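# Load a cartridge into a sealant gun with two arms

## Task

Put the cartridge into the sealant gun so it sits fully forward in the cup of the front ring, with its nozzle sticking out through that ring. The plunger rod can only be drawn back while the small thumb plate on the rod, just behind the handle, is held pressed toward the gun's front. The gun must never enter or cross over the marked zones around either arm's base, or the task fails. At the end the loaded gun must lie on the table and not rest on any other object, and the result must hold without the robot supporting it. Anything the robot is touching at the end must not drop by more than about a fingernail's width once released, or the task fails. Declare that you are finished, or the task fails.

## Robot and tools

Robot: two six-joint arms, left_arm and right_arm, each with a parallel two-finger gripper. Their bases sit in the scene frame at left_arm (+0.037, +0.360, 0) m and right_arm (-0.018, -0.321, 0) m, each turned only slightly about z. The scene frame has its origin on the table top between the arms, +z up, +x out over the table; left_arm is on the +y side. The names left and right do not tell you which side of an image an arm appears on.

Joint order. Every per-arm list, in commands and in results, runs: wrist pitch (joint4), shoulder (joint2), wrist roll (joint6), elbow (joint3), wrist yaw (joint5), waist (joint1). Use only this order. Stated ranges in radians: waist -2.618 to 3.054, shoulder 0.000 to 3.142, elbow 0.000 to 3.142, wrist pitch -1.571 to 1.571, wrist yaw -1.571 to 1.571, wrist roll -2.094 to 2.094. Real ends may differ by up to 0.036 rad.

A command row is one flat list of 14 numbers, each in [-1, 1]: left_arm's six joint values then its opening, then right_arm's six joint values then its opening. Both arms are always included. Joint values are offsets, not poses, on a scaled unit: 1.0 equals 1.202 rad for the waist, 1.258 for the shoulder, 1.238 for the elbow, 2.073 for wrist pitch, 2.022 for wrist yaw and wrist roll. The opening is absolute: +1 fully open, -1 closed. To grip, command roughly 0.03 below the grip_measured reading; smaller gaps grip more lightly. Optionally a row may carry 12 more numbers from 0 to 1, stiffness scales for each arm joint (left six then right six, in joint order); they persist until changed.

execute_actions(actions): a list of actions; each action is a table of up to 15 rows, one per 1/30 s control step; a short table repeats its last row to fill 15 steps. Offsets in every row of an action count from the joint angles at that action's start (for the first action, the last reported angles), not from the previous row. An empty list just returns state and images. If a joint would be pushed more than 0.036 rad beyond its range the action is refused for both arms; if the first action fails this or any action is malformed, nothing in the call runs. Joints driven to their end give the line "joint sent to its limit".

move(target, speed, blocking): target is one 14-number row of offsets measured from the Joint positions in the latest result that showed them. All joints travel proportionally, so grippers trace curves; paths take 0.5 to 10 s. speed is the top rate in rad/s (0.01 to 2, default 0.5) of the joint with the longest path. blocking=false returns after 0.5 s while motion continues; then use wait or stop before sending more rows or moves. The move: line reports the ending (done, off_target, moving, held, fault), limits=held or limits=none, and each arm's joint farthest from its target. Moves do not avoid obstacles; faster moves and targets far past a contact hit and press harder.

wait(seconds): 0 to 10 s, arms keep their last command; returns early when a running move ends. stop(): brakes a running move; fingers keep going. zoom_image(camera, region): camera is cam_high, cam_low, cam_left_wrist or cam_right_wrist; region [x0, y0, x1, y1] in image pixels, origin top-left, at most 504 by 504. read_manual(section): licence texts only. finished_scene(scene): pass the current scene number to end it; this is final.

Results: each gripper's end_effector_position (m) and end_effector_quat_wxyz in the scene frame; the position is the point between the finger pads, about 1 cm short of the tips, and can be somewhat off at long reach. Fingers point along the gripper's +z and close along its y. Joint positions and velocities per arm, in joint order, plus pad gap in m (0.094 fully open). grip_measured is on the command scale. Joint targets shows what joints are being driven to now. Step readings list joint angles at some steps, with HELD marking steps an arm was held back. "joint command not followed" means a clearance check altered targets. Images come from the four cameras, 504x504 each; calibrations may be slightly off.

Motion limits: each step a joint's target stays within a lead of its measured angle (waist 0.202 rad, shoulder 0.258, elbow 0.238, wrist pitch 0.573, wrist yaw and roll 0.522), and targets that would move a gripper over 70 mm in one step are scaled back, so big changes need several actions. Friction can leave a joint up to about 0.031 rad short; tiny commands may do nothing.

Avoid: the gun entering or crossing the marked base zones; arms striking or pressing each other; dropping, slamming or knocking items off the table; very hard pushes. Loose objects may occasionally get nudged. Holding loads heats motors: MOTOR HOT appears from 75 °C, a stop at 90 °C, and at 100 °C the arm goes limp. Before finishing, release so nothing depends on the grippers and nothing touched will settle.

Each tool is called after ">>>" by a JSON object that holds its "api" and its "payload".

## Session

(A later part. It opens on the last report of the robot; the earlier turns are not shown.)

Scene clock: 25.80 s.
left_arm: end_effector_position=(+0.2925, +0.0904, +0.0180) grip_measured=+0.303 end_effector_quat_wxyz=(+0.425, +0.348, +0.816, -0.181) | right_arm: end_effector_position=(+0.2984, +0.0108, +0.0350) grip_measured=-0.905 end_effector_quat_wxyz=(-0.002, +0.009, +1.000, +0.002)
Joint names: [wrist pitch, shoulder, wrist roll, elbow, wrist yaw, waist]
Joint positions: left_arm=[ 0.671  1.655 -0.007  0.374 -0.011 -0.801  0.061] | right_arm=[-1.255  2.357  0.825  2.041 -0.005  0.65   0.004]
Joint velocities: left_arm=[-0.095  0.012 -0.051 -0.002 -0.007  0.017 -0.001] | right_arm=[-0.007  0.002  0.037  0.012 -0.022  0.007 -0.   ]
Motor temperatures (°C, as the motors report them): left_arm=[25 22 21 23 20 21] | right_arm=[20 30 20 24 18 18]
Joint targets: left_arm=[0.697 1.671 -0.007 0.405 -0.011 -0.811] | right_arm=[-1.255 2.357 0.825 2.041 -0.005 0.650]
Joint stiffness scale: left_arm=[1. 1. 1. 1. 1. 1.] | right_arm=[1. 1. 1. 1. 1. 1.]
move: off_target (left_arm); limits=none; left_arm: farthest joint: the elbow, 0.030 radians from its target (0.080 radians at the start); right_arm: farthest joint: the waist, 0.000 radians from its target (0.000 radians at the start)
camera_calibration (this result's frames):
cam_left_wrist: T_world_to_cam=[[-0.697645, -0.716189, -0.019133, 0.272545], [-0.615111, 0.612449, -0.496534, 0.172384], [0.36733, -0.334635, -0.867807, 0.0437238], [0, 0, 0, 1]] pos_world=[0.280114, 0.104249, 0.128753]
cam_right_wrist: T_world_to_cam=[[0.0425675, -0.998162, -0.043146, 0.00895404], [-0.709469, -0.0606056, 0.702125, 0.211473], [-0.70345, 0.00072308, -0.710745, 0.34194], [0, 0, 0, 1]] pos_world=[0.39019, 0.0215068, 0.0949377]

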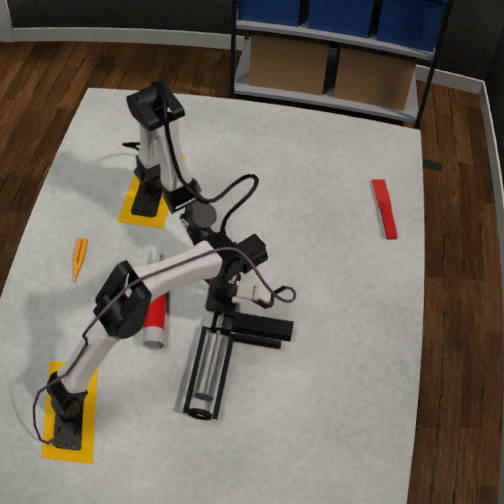

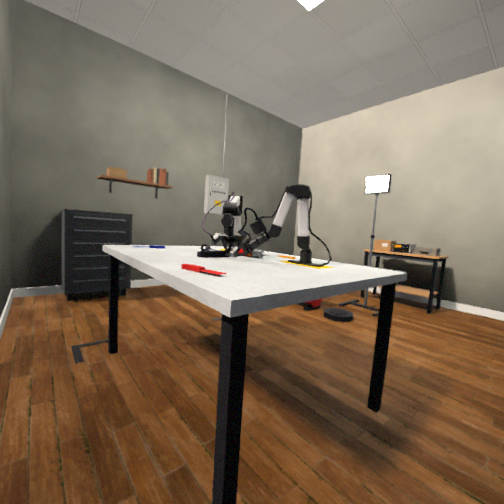

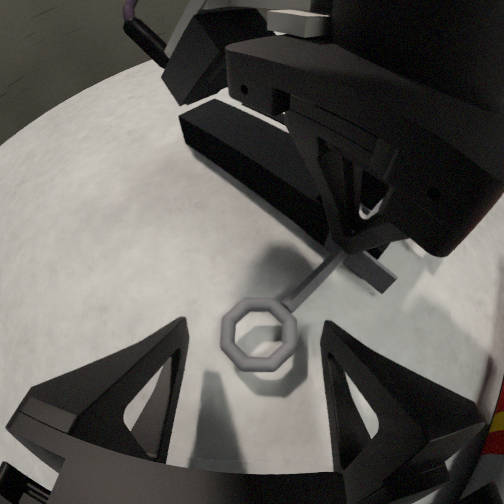

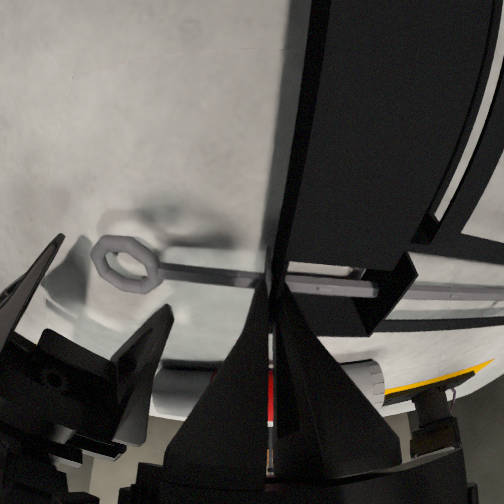

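>>> {"api": "execute_actions", "payload": {"actions": [[[0,0,0,0.03,0,0,-0.2,0,0,0,0,0,0,-1]],[[0,0,0,0,0,0,-0.6,0,0,0,0,0,0,-1]]]}}

>>> {"api": "move", "payload": {"target": [0.024,-0.13,0,-0.145,0,0.113,-0.6,0,0,0,0,0,0,-1], "speed": 0.15}}

Scene clock: 27.33 s.
left_arm: end_effector_position=(+0.2921, +0.0886, +0.0195) grip_measured=-0.597 end_effector_quat_wxyz=(+0.427, +0.349, +0.813, -0.185) | right_arm: end_effector_position=(+0.2988, +0.0115, +0.0350) grip_measured=-0.905 end_effector_quat_wxyz=(-0.001, +0.009, +1.000, +0.003)
Joint names: [wrist pitch, shoulder, wrist roll, elbow, wrist yaw, waist]
Joint positions: left_arm=[ 0.678  1.655 -0.007  0.374 -0.005 -0.803  0.019] | right_arm=[-1.252  2.357  0.826  2.041 -0.007  0.65   0.004]
Joint velocities: left_arm=[ 0.007 -0.012 -0.095 -0.017  0.007  0.012  0.001] | right_arm=[ 0.022 -0.002 -0.081 -0.022 -0.007 -0.022  0.   ]
Motor temperatures (°C, as the motors report them): left_arm=[25 22 21 23 20 21] | right_arm=[20 30 20 25 18 18]
Joint targets: left_arm=[0.671 1.655 -0.007 0.374 -0.011 -0.801] | right_arm=[-1.255 2.357 0.825 2.041 -0.005 0.650]
Joint stiffness scale: left_arm=[1. 1. 1. 1. 1. 1.] | right_arm=[1. 1. 1. 1. 1. 1.]
Step readings (joint positions; steps 1 to 15: 1st action; 16 to 30: 2nd action):
0: left_arm=[0.671 1.655 -0.007 0.374 -0.011 -0.801] | right_arm=[-1.255 2.357 0.825 2.041 -0.005 0.650]
1: left_arm=[0.671 1.655 -0.007 0.374 -0.011 -0.801] | right_arm=[-1.255 2.357 0.825 2.041 -0.005 0.650]
2: left_arm=[0.671 1.655 -0.007 0.374 -0.011 -0.801] | right_arm=[-1.255 2.357 0.825 2.041 -0.005 0.650]
4: left_arm=[0.671 1.655 -0.007 0.374 -0.011 -0.801] | right_arm=[-1.255 2.357 0.825 2.041 -0.005 0.650]
8: left_arm=[0.671 1.655 -0.007 0.374 -0.011 -0.801] | right_arm=[-1.255 2.357 0.825 2.041 -0.005 0.650]
15: left_arm=[0.671 1.655 -0.007 0.374 -0.011 -0.801] | right_arm=[-1.255 2.357 0.825 2.041 -0.005 0.650]
16: left_arm=[0.671 1.655 -0.007 0.374 -0.005 -0.801] | right_arm=[-1.253 2.357 0.825 2.041 -0.005 0.650]
17: left_arm=[0.678 1.655 -0.007 0.374 -0.004 -0.803] | right_arm=[-1.252 2.357 0.826 2.041 -0.006 0.650]
19: left_arm=[0.678 1.655 -0.007 0.374 -0.005 -0.803] | right_arm=[-1.252 2.357 0.826 2.041 -0.007 0.650]
23: left_arm=[0.678 1.655 -0.007 0.374 -0.005 -0.803] | right_arm=[-1.252 2.357 0.826 2.041 -0.007 0.650]
30: Joint positions above
camera_calibration (this result's frames):
cam_left_wrist: T_world_to_cam=[[-0.702047, -0.711961, -0.0155557, 0.271817], [-0.610015, 0.612505, -0.502712, 0.172576], [0.367439, -0.343438, -0.864314, 0.0452252], [0, 0, 0, 1]] pos_world=[0.279485, 0.103352, 0.130073]
cam_right_wrist: T_world_to_cam=[[0.0418649, -0.998035, -0.0466179, 0.010057], [-0.710407, -0.0625434, 0.701007, 0.212141], [-0.702545, 0.0037701, -0.711629, 0.341944], [0, 0, 0, 1]] pos_world=[0.390516, 0.0220161, 0.0950943]

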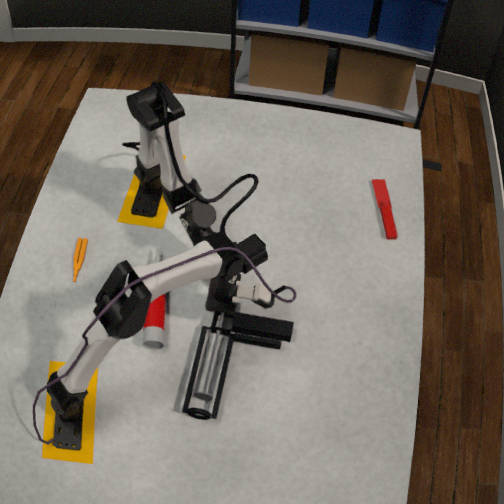

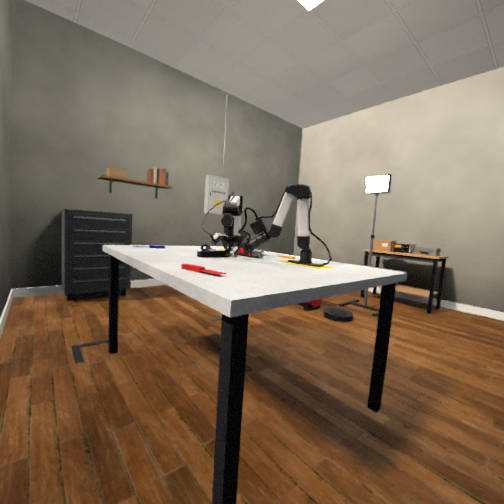

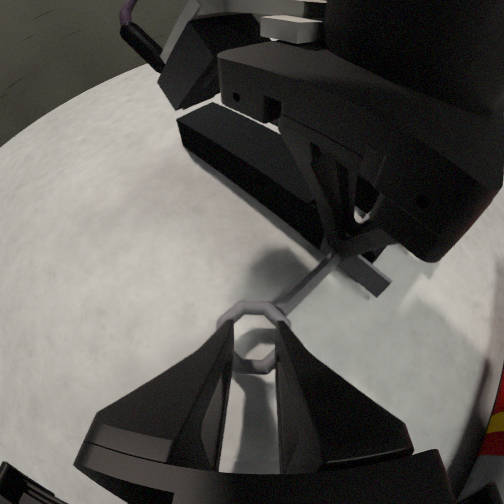

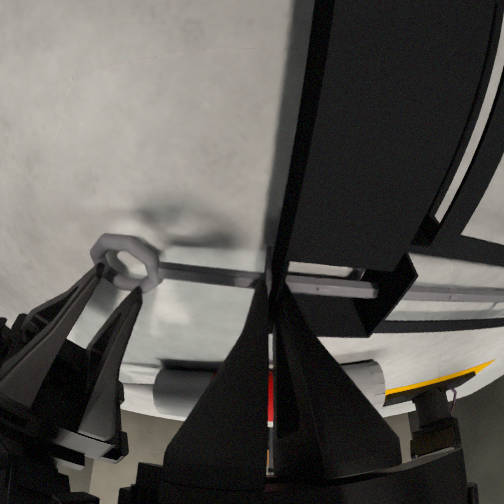

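Scene clock: 29.00 s.
left_arm: end_effector_position=(+0.2938, +0.1483, +0.0191) grip_measured=-0.597 end_effector_quat_wxyz=(+0.441, +0.296, +0.832, -0.159) | right_arm: end_effector_position=(+0.2988, +0.0115, +0.0350) grip_measured=-0.905 end_effector_quat_wxyz=(-0.001, +0.009, +1.000, +0.003)
Joint names: [wrist pitch, shoulder, wrist roll, elbow, wrist yaw, waist]
Joint positions: left_arm=[ 0.702  1.516 -0.007  0.217 -0.005 -0.676  0.019] | right_arm=[-1.252  2.357  0.826  2.041 -0.007  0.65   0.004]
Joint velocities: left_arm=[0.066 0.007 0.022 0.007 0.081 0.002 0.   ] | right_arm=[-0.022 -0.002 -0.037 -0.012  0.022 -0.007 -0.001]
Motor temperatures (°C, as the motors report them): left_arm=[25 23 21 23 20 21] | right_arm=[20 31 20 25 18 18]
Joint targets: left_arm=[0.728 1.492 -0.007 0.195 -0.005 -0.666] | right_arm=[-1.252 2.357 0.826 2.041 -0.007 0.650]
Joint stiffness scale: left_arm=[1. 1. 1. 1. 1. 1.] | right_arm=[1. 1. 1. 1. 1. 1.]
move: off_target (left_arm); limits=none; left_arm: farthest joint: the wrist pitch, 0.025 radians from its target (0.049 radians at the start); right_arm: farthest joint: the waist, 0.000 radians from its target (0.000 radians at the start)
camera_calibration (this result's frames):
cam_left_wrist: T_world_to_cam=[[-0.606418, -0.794999, -0.0152844, 0.299766], [-0.679975, 0.528451, -0.508305, 0.169969], [0.412179, -0.297852, -0.861042, 0.0448578], [0, 0, 0, 1]] pos_world=[0.278869, 0.161854, 0.129602]
cam_right_wrist: T_world_to_cam=[[0.0418649, -0.998035, -0.0466179, 0.010057], [-0.710407, -0.0625434, 0.701007, 0.212141], [-0.702545, 0.0037701, -0.711629, 0.341944], [0, 0, 0, 1]] pos_world=[0.390516, 0.0220161, 0.0950943]

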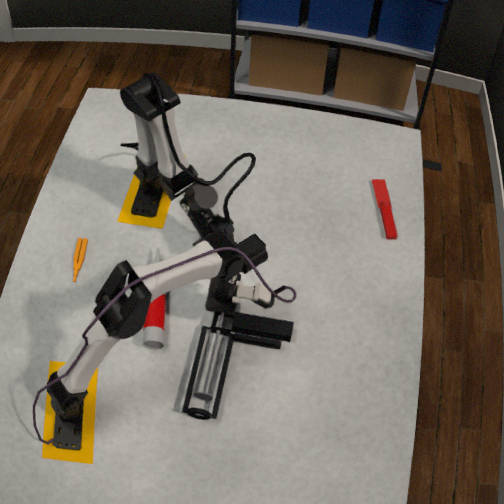

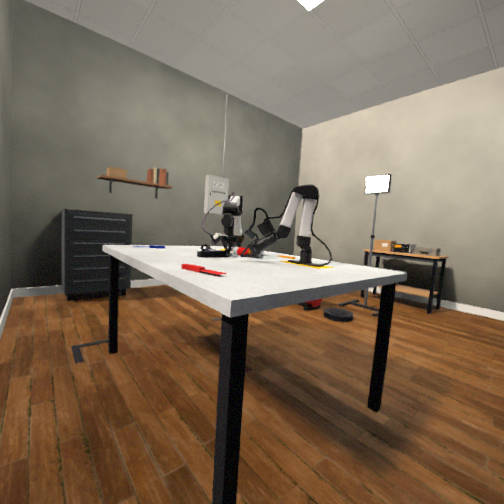

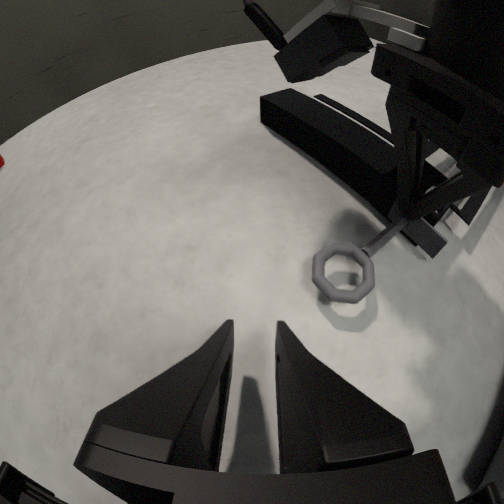

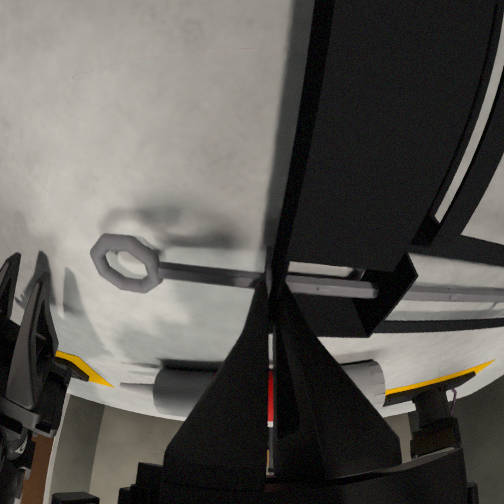

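>>> {"api": "move", "payload": {"target": [0,0,0,0,0,-0.113,0.3,0,0,0,0,0,0,-1], "speed": 0.3}}

>>> {"api": "move", "payload": {"target": [0.038,0.196,0,0.165,0,0,0.3,0,0,0,0,0,0,-1], "speed": 0.25}}

>>> {"api": "execute_actions", "payload": {"actions": [[[0,0,0,0,0,0,-0.2,0,0,0,0,0,0,-1]],[[0,0,0,0,0,0,-0.5,0,0,0,0,0,0,-1]]]}}

Scene clock: 30.30 s.
left_arm: end_effector_position=(+0.2649, +0.1175, +0.0192) grip_measured=+0.297 end_effector_quat_wxyz=(+0.430, +0.349, +0.812, -0.186) | right_arm: end_effector_position=(+0.2988, +0.0115, +0.0350) grip_measured=-0.905 end_effector_quat_wxyz=(-0.001, +0.009, +1.000, +0.003)
Joint names: [wrist pitch, shoulder, wrist roll, elbow, wrist yaw, waist]
Joint positions: left_arm=[ 0.703  1.516 -0.007  0.217 -0.005 -0.803  0.061] | right_arm=[-1.252  2.357  0.826  2.041 -0.007  0.65   0.004]
Joint velocities: left_arm=[ 0.081 -0.002 -0.066  0.017  0.022  0.007 -0.   ] | right_arm=[-0.022 -0.002 -0.037  0.007  0.051 -0.007  0.   ]
Motor temperatures (°C, as the motors report them): left_arm=[25 23 21 23 20 21] | right_arm=[20 31 20 25 18 18]
Joint targets: left_arm=[0.702 1.516 -0.007 0.217 -0.005 -0.812] | right_arm=[-1.252 2.357 0.826 2.041 -0.007 0.650]
Joint stiffness scale: left_arm=[1. 1. 1. 1. 1. 1.] | right_arm=[1. 1. 1. 1. 1. 1.]
move: done; limits=none; left_arm: farthest joint: the waist, 0.009 radians from its target (0.136 radians at the start); right_arm: farthest joint: the waist, 0.000 radians from its target (0.000 radians at the start)
camera_calibration (this result's frames):
cam_left_wrist: T_world_to_cam=[[-0.702246, -0.71177, -0.0152684, 0.273371], [-0.607414, 0.610197, -0.508633, 0.137825], [0.371347, -0.347911, -0.860848, 0.0643506], [0, 0, 0, 1]] pos_world=[0.251794, 0.132865, 0.129672]
cam_right_wrist: T_world_to_cam=[[0.0418649, -0.998035, -0.0466179, 0.010057], [-0.710407, -0.0625434, 0.701007, 0.212141], [-0.702545, 0.0037701, -0.711629, 0.341944], [0, 0, 0, 1]] pos_world=[0.390516, 0.0220161, 0.0950943]

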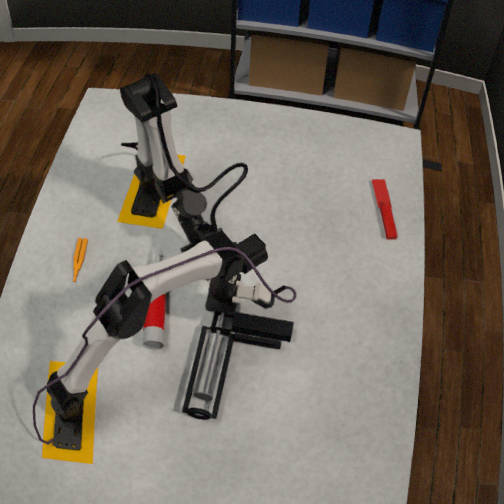

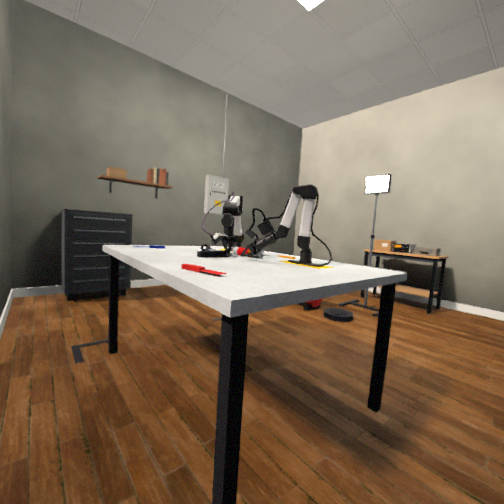

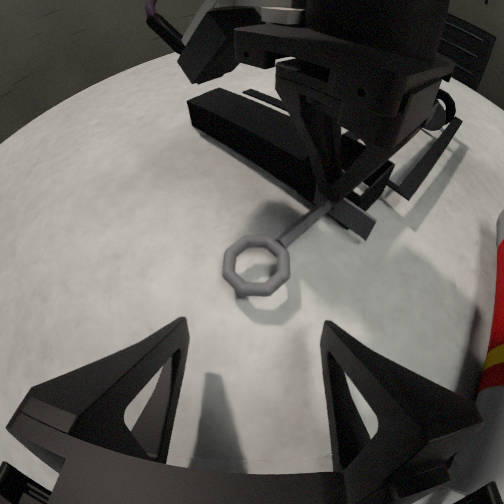

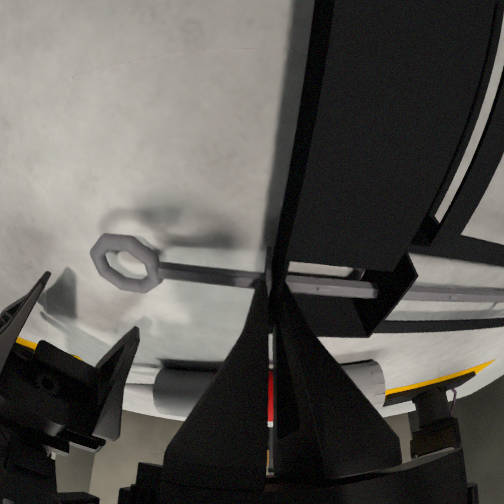

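Scene clock: 31.77 s.
left_arm: end_effector_position=(+0.2976, +0.0825, +0.0087) grip_measured=+0.297 end_effector_quat_wxyz=(+0.429, +0.349, +0.812, -0.186) | right_arm: end_effector_position=(+0.2988, +0.0115, +0.0350) grip_measured=-0.905 end_effector_quat_wxyz=(-0.001, +0.009, +1.000, +0.003)
Joint names: [wrist pitch, shoulder, wrist roll, elbow, wrist yaw, waist]
Joint positions: left_arm=[ 0.755  1.746 -0.007  0.392 -0.005 -0.803  0.061] | right_arm=[-1.252  2.357  0.826  2.041 -0.007  0.65   0.004]
Joint velocities: left_arm=[-0.037 -0.002 -0.022  0.012  0.037 -0.007 -0.   ] | right_arm=[ 0.095  0.002 -0.051 -0.012 -0.037 -0.012  0.   ]
Motor temperatures (°C, as the motors report them): left_arm=[26 23 21 23 20 21] | right_arm=[20 32 20 25 18 18]
Joint targets: left_arm=[0.781 1.762 -0.007 0.421 -0.005 -0.803] | right_arm=[-1.252 2.357 0.826 2.041 -0.007 0.650]
Joint stiffness scale: left_arm=[1. 1. 1. 1. 1. 1.] | right_arm=[1. 1. 1. 1. 1. 1.]
move: off_target (left_arm); limits=none; left_arm: farthest joint: the elbow, 0.029 radians from its target (0.204 radians at the start); right_arm: farthest joint: the waist, 0.000 radians from its target (0.000 radians at the start)
camera_calibration (this result's frames):
cam_left_wrist: T_world_to_cam=[[-0.70227, -0.711745, -0.0153642, 0.271208], [-0.608206, 0.611047, -0.506662, 0.173833], [0.370002, -0.346469, -0.862008, 0.0312312], [0, 0, 0, 1]] pos_world=[0.284632, 0.0976316, 0.119163]
cam_right_wrist: T_world_to_cam=[[0.0418649, -0.998035, -0.0466179, 0.010057], [-0.710407, -0.0625434, 0.701007, 0.212141], [-0.702545, 0.0037701, -0.711629, 0.341944], [0, 0, 0, 1]] pos_world=[0.390516, 0.0220161, 0.0950943]

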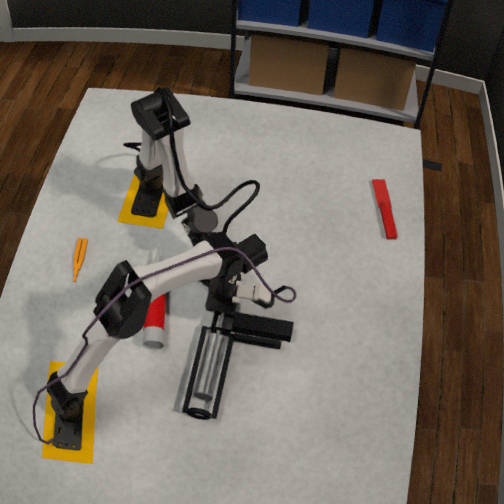

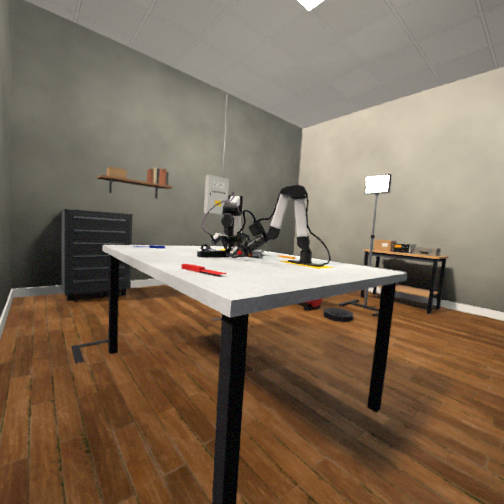

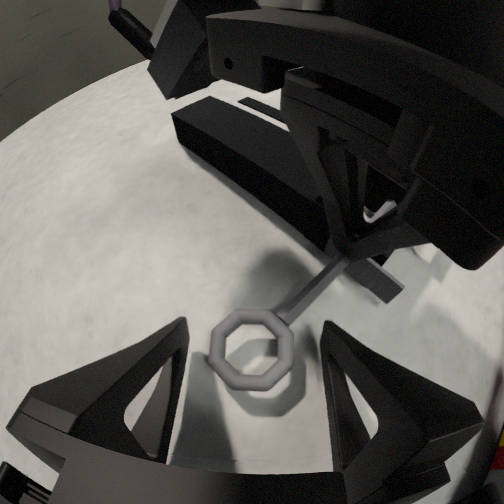

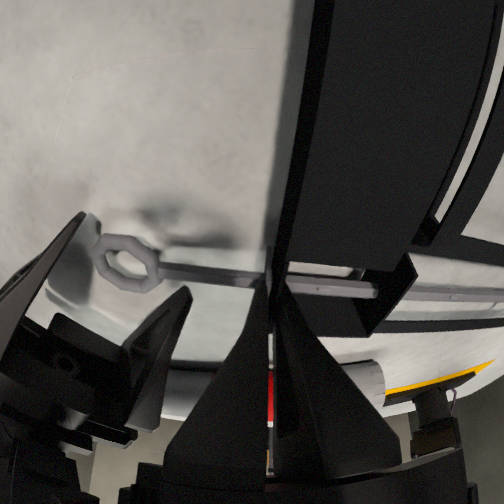

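Scene clock: 32.77 s.
left_arm: end_effector_position=(+0.2982, +0.0831, +0.0086) grip_measured=-0.251 end_effector_quat_wxyz=(+0.429, +0.348, +0.813, -0.184) | right_arm: end_effector_position=(+0.2986, +0.0116, +0.0350) grip_measured=-0.905 end_effector_quat_wxyz=(-0.002, +0.009, +1.000, +0.004)
Joint names: [wrist pitch, shoulder, wrist roll, elbow, wrist yaw, waist]
Joint positions: left_arm=[ 0.755  1.746 -0.007  0.392 -0.01  -0.803  0.035] | right_arm=[-1.252  2.357  0.826  2.041 -0.007  0.65   0.004]
Joint velocities: left_arm=[-0.007  0.007 -0.022 -0.002  0.037 -0.017 -0.   ] | right_arm=[-0.081 -0.022  0.022 -0.012 -0.051 -0.017 -0.   ]
Motor temperatures (°C, as the motors report them): left_arm=[26 23 21 23 20 21] | right_arm=[20 32 20 25 18 18]
Joint targets: left_arm=[0.756 1.746 -0.007 0.392 -0.008 -0.803] | right_arm=[-1.252 2.357 0.826 2.041 -0.007 0.650]
Joint stiffness scale: left_arm=[1. 1. 1. 1. 1. 1.] | right_arm=[1. 1. 1. 1. 1. 1.]
Step readings (joint positions; steps 1 to 15: 1st action; 16 to 30: 2nd action):
0: left_arm=[0.755 1.746 -0.007 0.392 -0.005 -0.803] | right_arm=[-1.252 2.357 0.826 2.041 -0.007 0.650]
1: left_arm=[0.755 1.746 -0.007 0.392 -0.005 -0.803] | right_arm=[-1.252 2.357 0.826 2.041 -0.007 0.650]
2: left_arm=[0.755 1.746 -0.007 0.392 -0.005 -0.803] | right_arm=[-1.252 2.357 0.826 2.041 -0.007 0.650]
4: left_arm=[0.755 1.746 -0.007 0.392 -0.007 -0.803] | right_arm=[-1.252 2.357 0.826 2.041 -0.007 0.650]
8: left_arm=[0.755 1.746 -0.007 0.392 -0.008 -0.803] | right_arm=[-1.252 2.357 0.826 2.041 -0.007 0.650]
15: left_arm=[0.755 1.746 -0.007 0.392 -0.008 -0.803] | right_arm=[-1.252 2.357 0.826 2.041 -0.007 0.650]
16: left_arm=[0.755 1.746 -0.007 0.392 -0.010 -0.803] | right_arm=[-1.252 2.357 0.826 2.041 -0.007 0.650]
17: left_arm=[0.755 1.746 -0.007 0.392 -0.010 -0.803] | right_arm=[-1.252 2.357 0.826 2.041 -0.007 0.650]
19: left_arm=[0.755 1.746 -0.007 0.392 -0.010 -0.803] | right_arm=[-1.252 2.357 0.826 2.041 -0.007 0.650]
23: left_arm=[0.755 1.746 -0.007 0.392 -0.010 -0.803] | right_arm=[-1.252 2.357 0.826 2.041 -0.007 0.650]
30: Joint positions above
camera_calibration (this result's frames):
cam_left_wrist: T_world_to_cam=[[-0.699169, -0.714734, -0.0178568, 0.271406], [-0.61005, 0.609417, -0.506409, 0.174453], [0.37283, -0.343172, -0.862108, 0.0300513], [0, 0, 0, 1]] pos_world=[0.28498, 0.0979817, 0.119098]
cam_right_wrist: T_world_to_cam=[[0.0418289, -0.998023, -0.0469038, 0.0101073], [-0.709835, -0.0627219, 0.70157, 0.21184], [-0.703125, 0.00394809, -0.711056, 0.341983], [0, 0, 0, 1]] pos_world=[0.390406, 0.0220241, 0.0950229]

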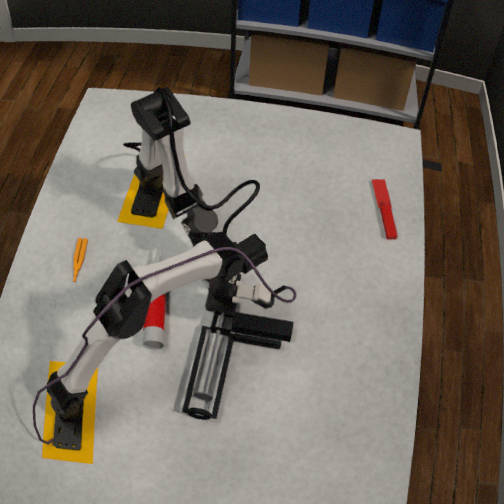

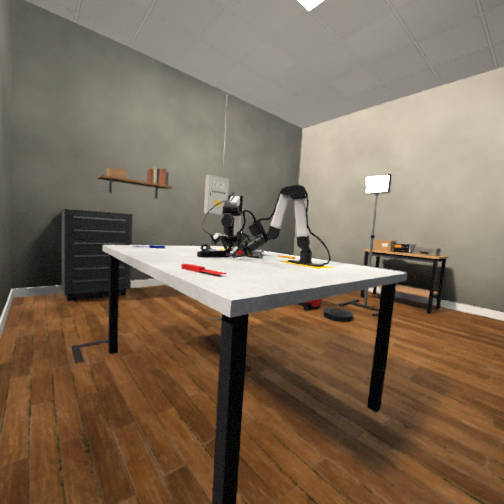

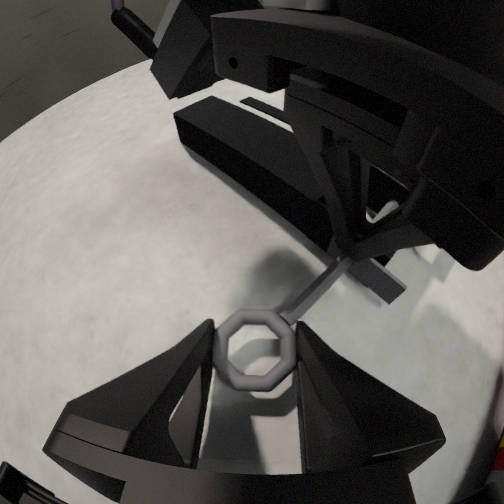

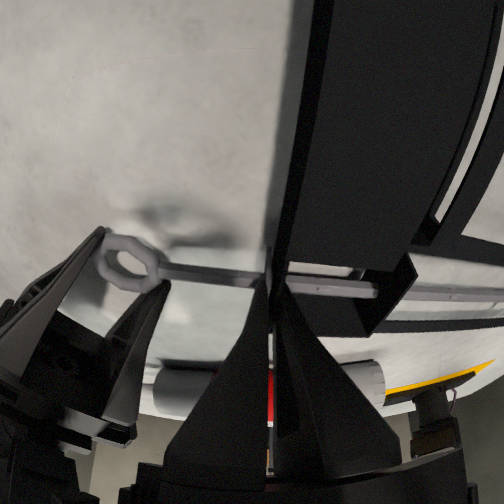

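>>> {"api": "move", "payload": {"target": [0.028,-0.089,0,-0.116,0,0.088,-0.3,0,0,0,0,0,0,-1], "speed": 0.12}}

Scene clock: 35.07 s.
left_arm: end_effector_position=(+0.2934, +0.1188, +0.0083) grip_measured=-0.251 end_effector_quat_wxyz=(+0.432, +0.334, +0.819, -0.180) | right_arm: end_effector_position=(+0.2957, +0.0222, +0.0352) grip_measured=-0.905 end_effector_quat_wxyz=(-0.006, +0.004, +1.000, +0.024)
Joint names: [wrist pitch, shoulder, wrist roll, elbow, wrist yaw, waist]
Joint positions: left_arm=[ 0.786  1.663  0.016  0.279  0.035 -0.722  0.035] | right_arm=[-1.229  2.357  0.822  2.041 -0.042  0.658  0.004]
Joint velocities: left_arm=[ 0.037 -0.012 -0.095 -0.032  0.007  0.002 -0.   ] | right_arm=[-0.007  0.002 -0.007 -0.017 -0.022  0.017 -0.   ]
Motor temperatures (°C, as the motors report them): left_arm=[26 23 21 23 20 21] | right_arm=[20 33 20 25 18 18]
Joint targets: left_arm=[0.813 1.634 -0.007 0.249 -0.010 -0.697] | right_arm=[-1.253 2.357 0.826 2.041 -0.007 0.650]
Joint stiffness scale: left_arm=[1. 1. 1. 1. 1. 1.] | right_arm=[1. 1. 1. 1. 1. 1.]
move: off_target (left_arm, right_arm); limits=none; left_arm: farthest joint: the wrist yaw, 0.045 radians from its target (0.000 radians at the start); right_arm: farthest joint: the wrist yaw, 0.035 radians from its target (0.000 radians at the start)
camera_calibration (this result's frames):
cam_left_wrist: T_world_to_cam=[[-0.676768, -0.736103, -0.0117127, 0.289484], [-0.630524, 0.587765, -0.506924, 0.158292], [0.380032, -0.335685, -0.861911, 0.0408313], [0, 0, 0, 1]] pos_world=[0.280203, 0.133757, 0.118826]
cam_right_wrist: T_world_to_cam=[[0.0527487, -0.994747, -0.0877227, 0.0189688], [-0.702743, -0.0993886, 0.704467, 0.208893], [-0.709485, 0.0244868, -0.704295, 0.341242], [0, 0, 0, 1]] pos_world=[0.387904, 0.0312748, 0.0948409]

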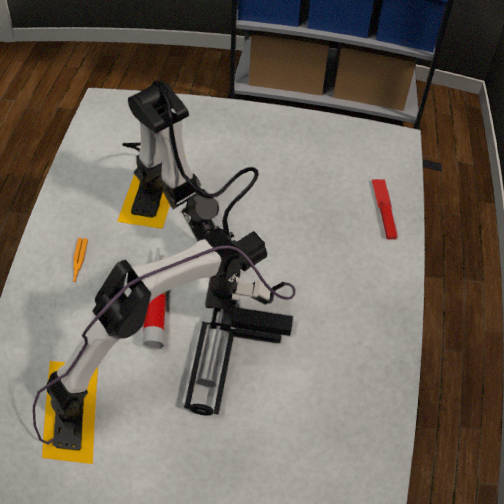

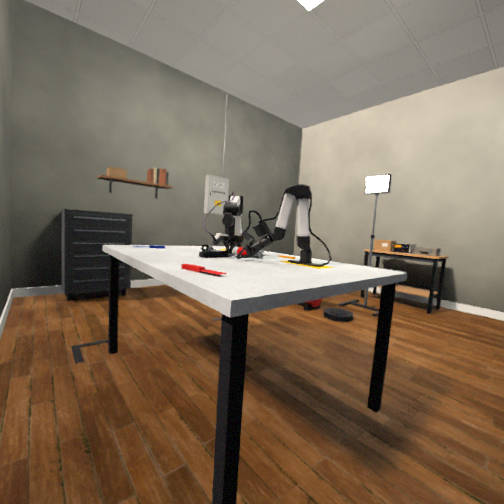

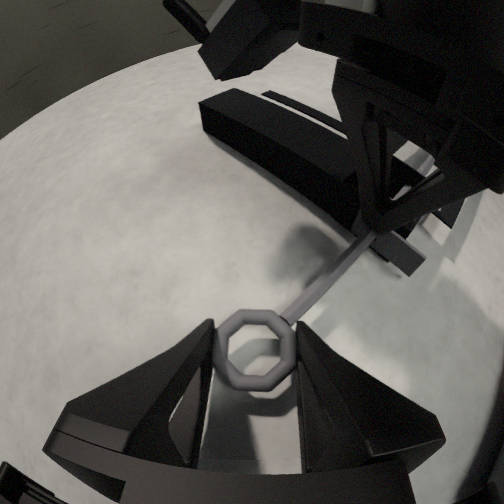

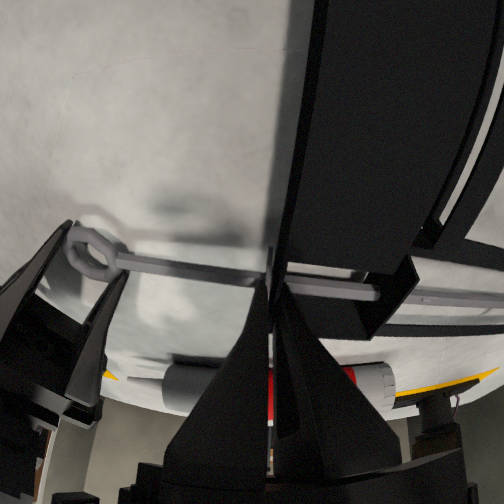

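>>> {"api": "execute_actions", "payload": {"actions": [[[0,0,0,0,0,0,0.28,0,0,0,0,0,0,-1]]]}}

>>> {"api": "move", "payload": {"target": [0,-0.22,0,0,0,0.05,0.28,0,0,0,0,0,0,-1], "speed": 0.5}}

>>> {"api": "move", "payload": {"target": [-0.91,0.34,-0.346,0.87,-0.02,0,0.28,0,0,0,0,0,0,-1], "speed": 0.9}}

Scene clock: 37.43 s.
left_arm: end_effector_position=(+0.2933, +0.1186, +0.0083) grip_measured=+0.277 end_effector_quat_wxyz=(+0.431, +0.334, +0.818, -0.180) | right_arm: end_effector_position=(+0.2956, +0.0225, +0.0353) grip_measured=-0.905 end_effector_quat_wxyz=(-0.006, +0.003, +1.000, +0.024)
Joint names: [wrist pitch, shoulder, wrist roll, elbow, wrist yaw, waist]
Joint positions: left_arm=[ 0.786  1.663  0.017  0.279  0.036 -0.722  0.06 ] | right_arm=[-1.228  2.357  0.822  2.041 -0.043  0.658  0.004]
Joint velocities: left_arm=[ 0.051  0.012  0.022 -0.007  0.125 -0.002 -0.001] | right_arm=[-0.022  0.002  0.037  0.007  0.022  0.007 -0.001]
Motor temperatures (°C, as the motors report them): left_arm=[26 23 21 23 20 21] | right_arm=[20 34 20 25 18 18]
Joint targets: left_arm=[0.786 1.663 0.016 0.279 0.035 -0.722] | right_arm=[-1.229 2.357 0.823 2.041 -0.042 0.658]
Joint stiffness scale: left_arm=[1. 1. 1. 1. 1. 1.] | right_arm=[1. 1. 1. 1. 1. 1.]
Step readings (joint positions):
0: left_arm=[0.786 1.663 0.016 0.279 0.035 -0.722] | right_arm=[-1.229 2.357 0.822 2.041 -0.042 0.658]
1: left_arm=[0.786 1.663 0.017 0.279 0.036 -0.722] | right_arm=[-1.228 2.357 0.822 2.041 -0.043 0.658]
2: left_arm=[0.786 1.663 0.017 0.279 0.036 -0.722] | right_arm=[-1.228 2.357 0.822 2.041 -0.043 0.658]
4: left_arm=[0.786 1.663 0.017 0.279 0.036 -0.722] | right_arm=[-1.228 2.357 0.822 2.041 -0.043 0.658]
8: left_arm=[0.786 1.663 0.017 0.279 0.036 -0.722] | right_arm=[-1.228 2.357 0.822 2.041 -0.043 0.658]
15: Joint positions above
camera_calibration (this result's frames):
cam_left_wrist: T_world_to_cam=[[-0.67778, -0.735172, -0.0116983, 0.289473], [-0.62971, 0.588617, -0.506947, 0.157951], [0.379579, -0.336232, -0.861898, 0.0410369], [0, 0, 0, 1]] pos_world=[0.280086, 0.133637, 0.118829]
cam_right_wrist: T_world_to_cam=[[0.0535259, -0.99461, -0.0888008, 0.019124], [-0.702656, -0.100701, 0.704368, 0.208858], [-0.709514, 0.0246945, -0.704259, 0.341174], [0, 0, 0, 1]] pos_world=[0.3878, 0.0316282, 0.09486]

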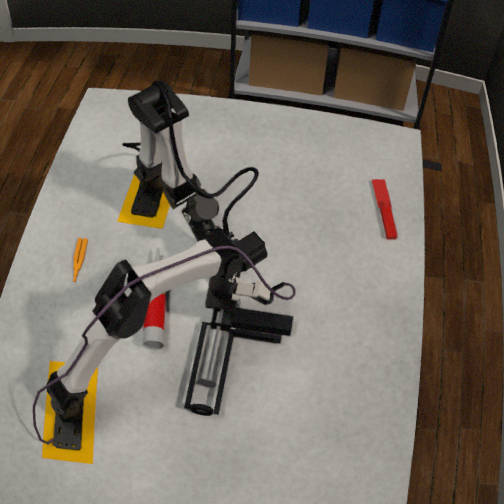

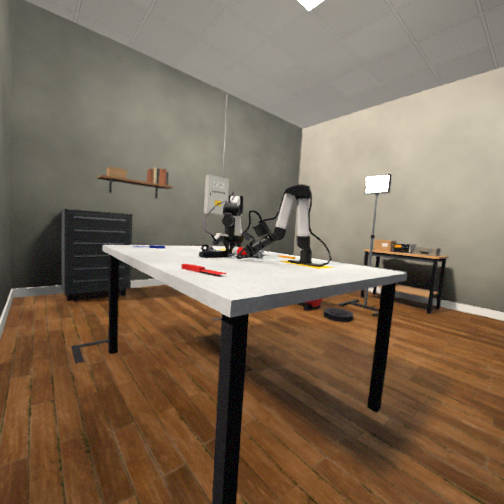

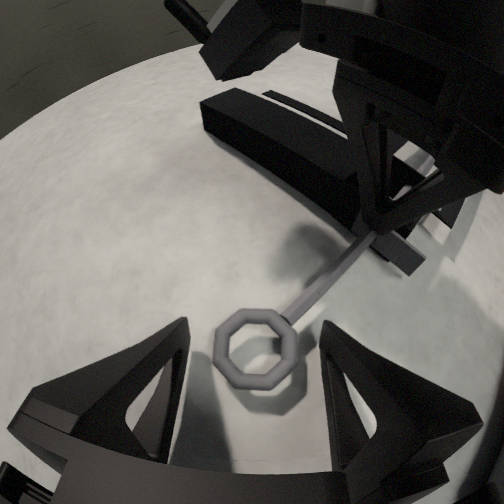

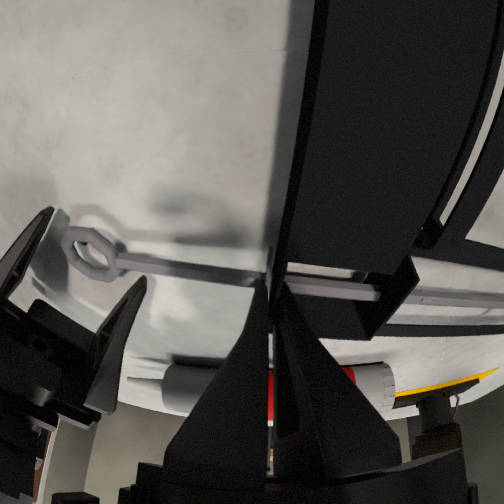

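Scene clock: 38.37 s.
left_arm: end_effector_position=(+0.3169, +0.1223, +0.0940) grip_measured=+0.277 end_effector_quat_wxyz=(+0.536, +0.293, +0.765, -0.203) | right_arm: end_effector_position=(+0.2956, +0.0225, +0.0353) grip_measured=-0.905 end_effector_quat_wxyz=(-0.006, +0.003, +1.000, +0.024)
Joint names: [wrist pitch, shoulder, wrist roll, elbow, wrist yaw, waist]
Joint positions: left_arm=[ 0.777  1.406  0.017  0.279  0.036 -0.671  0.06 ] | right_arm=[-1.228  2.357  0.822  2.041 -0.043  0.658  0.004]
Joint velocities: left_arm=[ 0.007  0.007 -0.051  0.002  0.007  0.027 -0.001] | right_arm=[-0.11  -0.002 -0.007 -0.022 -0.051 -0.007 -0.   ]
Motor temperatures (°C, as the motors report them): left_arm=[27 23 21 23 20 21] | right_arm=[20 34 20 26 18 18]
Joint targets: left_arm=[0.786 1.386 0.017 0.279 0.036 -0.661] | right_arm=[-1.228 2.357 0.822 2.041 -0.043 0.658]
Joint stiffness scale: left_arm=[1. 1. 1. 1. 1. 1.] | right_arm=[1. 1. 1. 1. 1. 1.]
move: done; limits=none; left_arm: farthest joint: the shoulder, 0.020 radians from its target (0.277 radians at the start); right_arm: farthest joint: the waist, 0.000 radians from its target (0.000 radians at the start)
camera_calibration (this result's frames):
cam_left_wrist: T_world_to_cam=[[-0.637277, -0.77053, -0.0126857, 0.300756], [-0.542327, 0.460112, -0.702978, 0.220521], [0.547502, -0.441112, -0.711099, 0.0526125], [0, 0, 0, 1]] pos_world=[0.282454, 0.153485, 0.196249]
cam_right_wrist: T_world_to_cam=[[0.0535259, -0.99461, -0.0888008, 0.019124], [-0.702656, -0.100701, 0.704368, 0.208858], [-0.709514, 0.0246945, -0.704259, 0.341174], [0, 0, 0, 1]] pos_world=[0.3878, 0.0316282, 0.09486]

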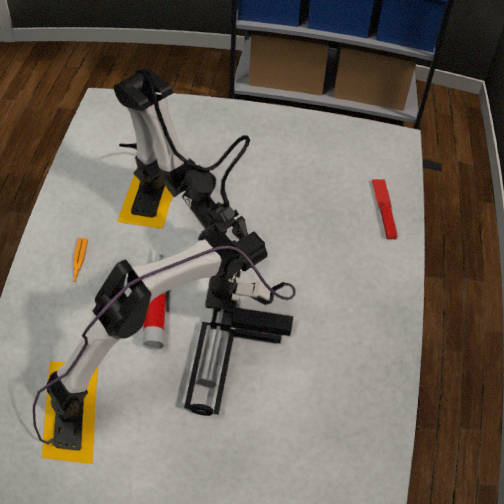

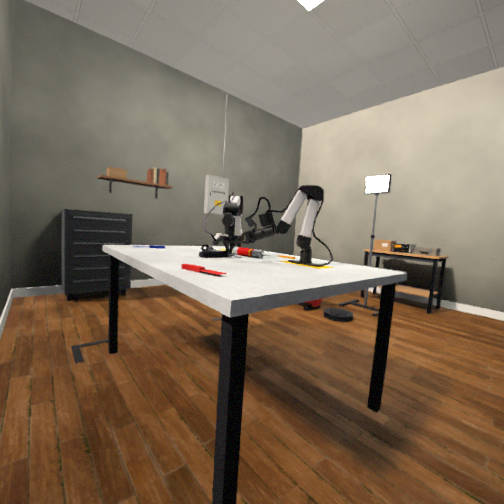

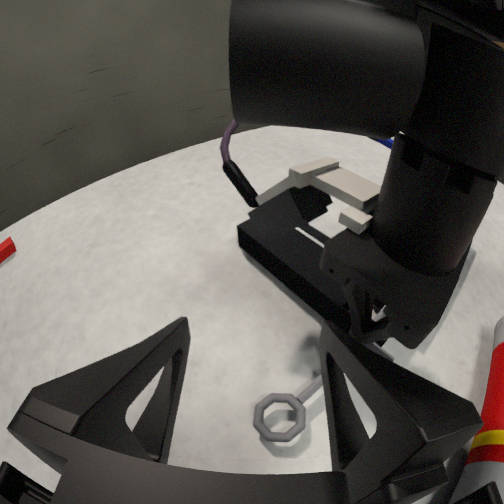

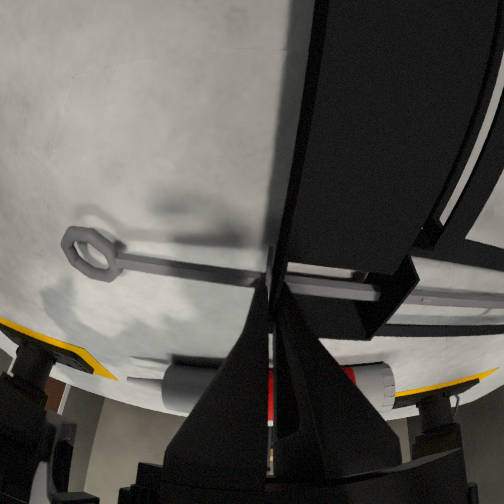

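Scene clock: 40.87 s.
left_arm: end_effector_position=(+0.3366, +0.1084, +0.0453) grip_measured=+0.277 end_effector_quat_wxyz=(+0.256, +0.173, +0.938, -0.157) | right_arm: end_effector_position=(+0.2967, +0.0217, +0.0353) grip_measured=-0.905 end_effector_quat_wxyz=(-0.006, +0.004, +1.000, +0.024)
Joint names: [wrist pitch, shoulder, wrist roll, elbow, wrist yaw, waist]
Joint positions: left_arm=[-0.177  1.624 -0.333  0.841  0.025 -0.671  0.06 ] | right_arm=[-1.228  2.357  0.821  2.041 -0.041  0.656  0.004]
Joint velocities: left_arm=[ 0.007  0.002 -0.051 -0.017  0.037  0.002  0.   ] | right_arm=[ 0.051  0.002 -0.022  0.017  0.037  0.022  0.   ]
Motor temperatures (°C, as the motors report them): left_arm=[27 23 21 23 20 21] | right_arm=[20 35 20 26 18 18]
Joint targets: left_arm=[-0.172 1.623 -0.330 0.837 0.026 -0.671] | right_arm=[-1.228 2.357 0.822 2.041 -0.043 0.658]
Joint stiffness scale: left_arm=[1. 1. 1. 1. 1. 1.] | right_arm=[1. 1. 1. 1. 1. 1.]
move: held (left_arm); limits=held; held on 36 of 75 steps (left_arm), including the last (left_arm); left_arm: farthest joint: the wrist pitch, 0.933 radians from its target (1.886 radians at the start); right_arm: farthest joint: the waist, 0.002 radians from its target (0.000 radians at the start)
joint command not followed: on one or more control steps a check withheld the commanded joint targets of the left arm, and it was not sent them on those steps. On the call's last step the targets were still withheld.
cause: the commanded joint targets would bring a part of the robot too close to another arm (this arm's wrist (the part past the wrist pitch) and the other arm's wrist (the part past the wrist pitch)); next, command targets that bring no part of the robot closer to that arm.
camera_calibration (this result's frames):
cam_left_wrist: T_world_to_cam=[[-0.384641, -0.905813, 0.177634, 0.223046], [-0.921555, 0.365827, -0.130027, 0.315281], [0.0527976, -0.213713, -0.975469, 0.154829], [0, 0, 0, 1]] pos_world=[0.368166, 0.119789, 0.152406]
cam_right_wrist: T_world_to_cam=[[0.0520909, -0.99476, -0.0879693, 0.018641], [-0.703803, -0.0990632, 0.703454, 0.209848], [-0.708483, 0.0252695, -0.705276, 0.341644], [0, 0, 0, 1]] pos_world=[0.38877, 0.0306984, 0.0949744]

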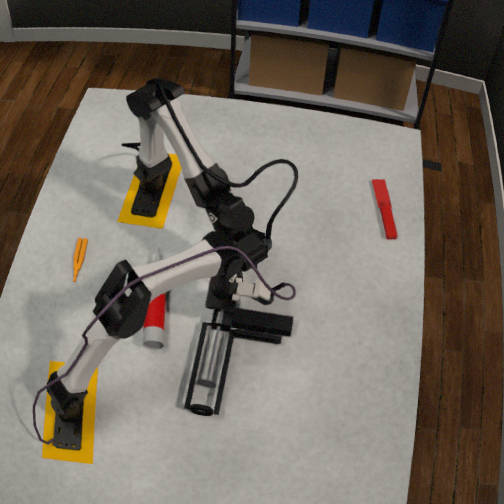

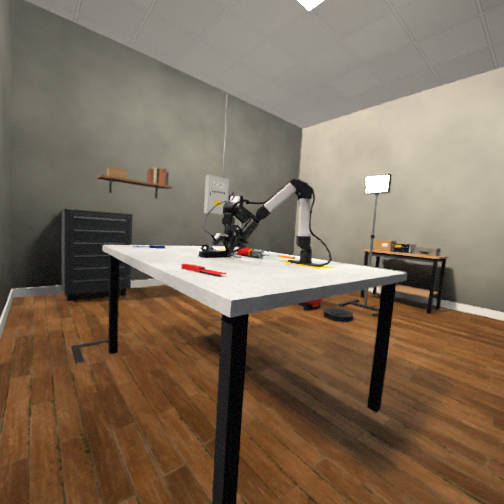

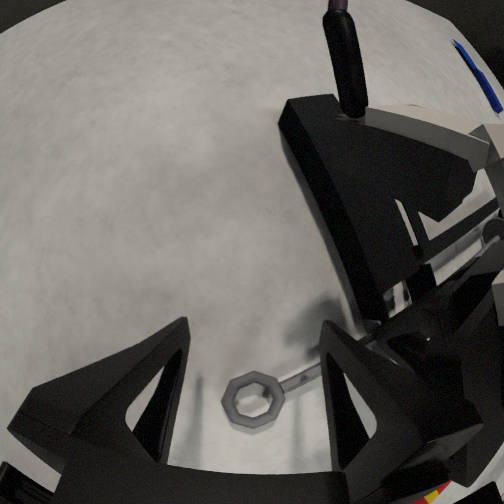

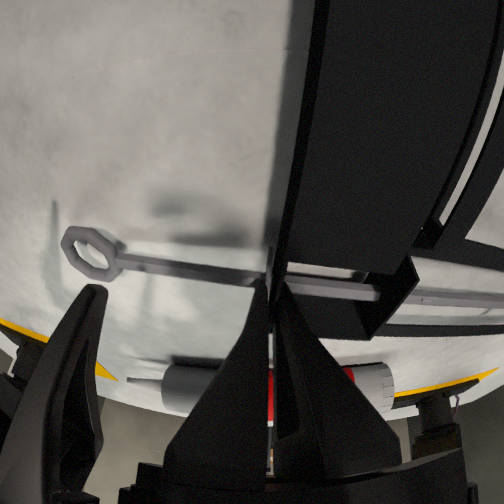

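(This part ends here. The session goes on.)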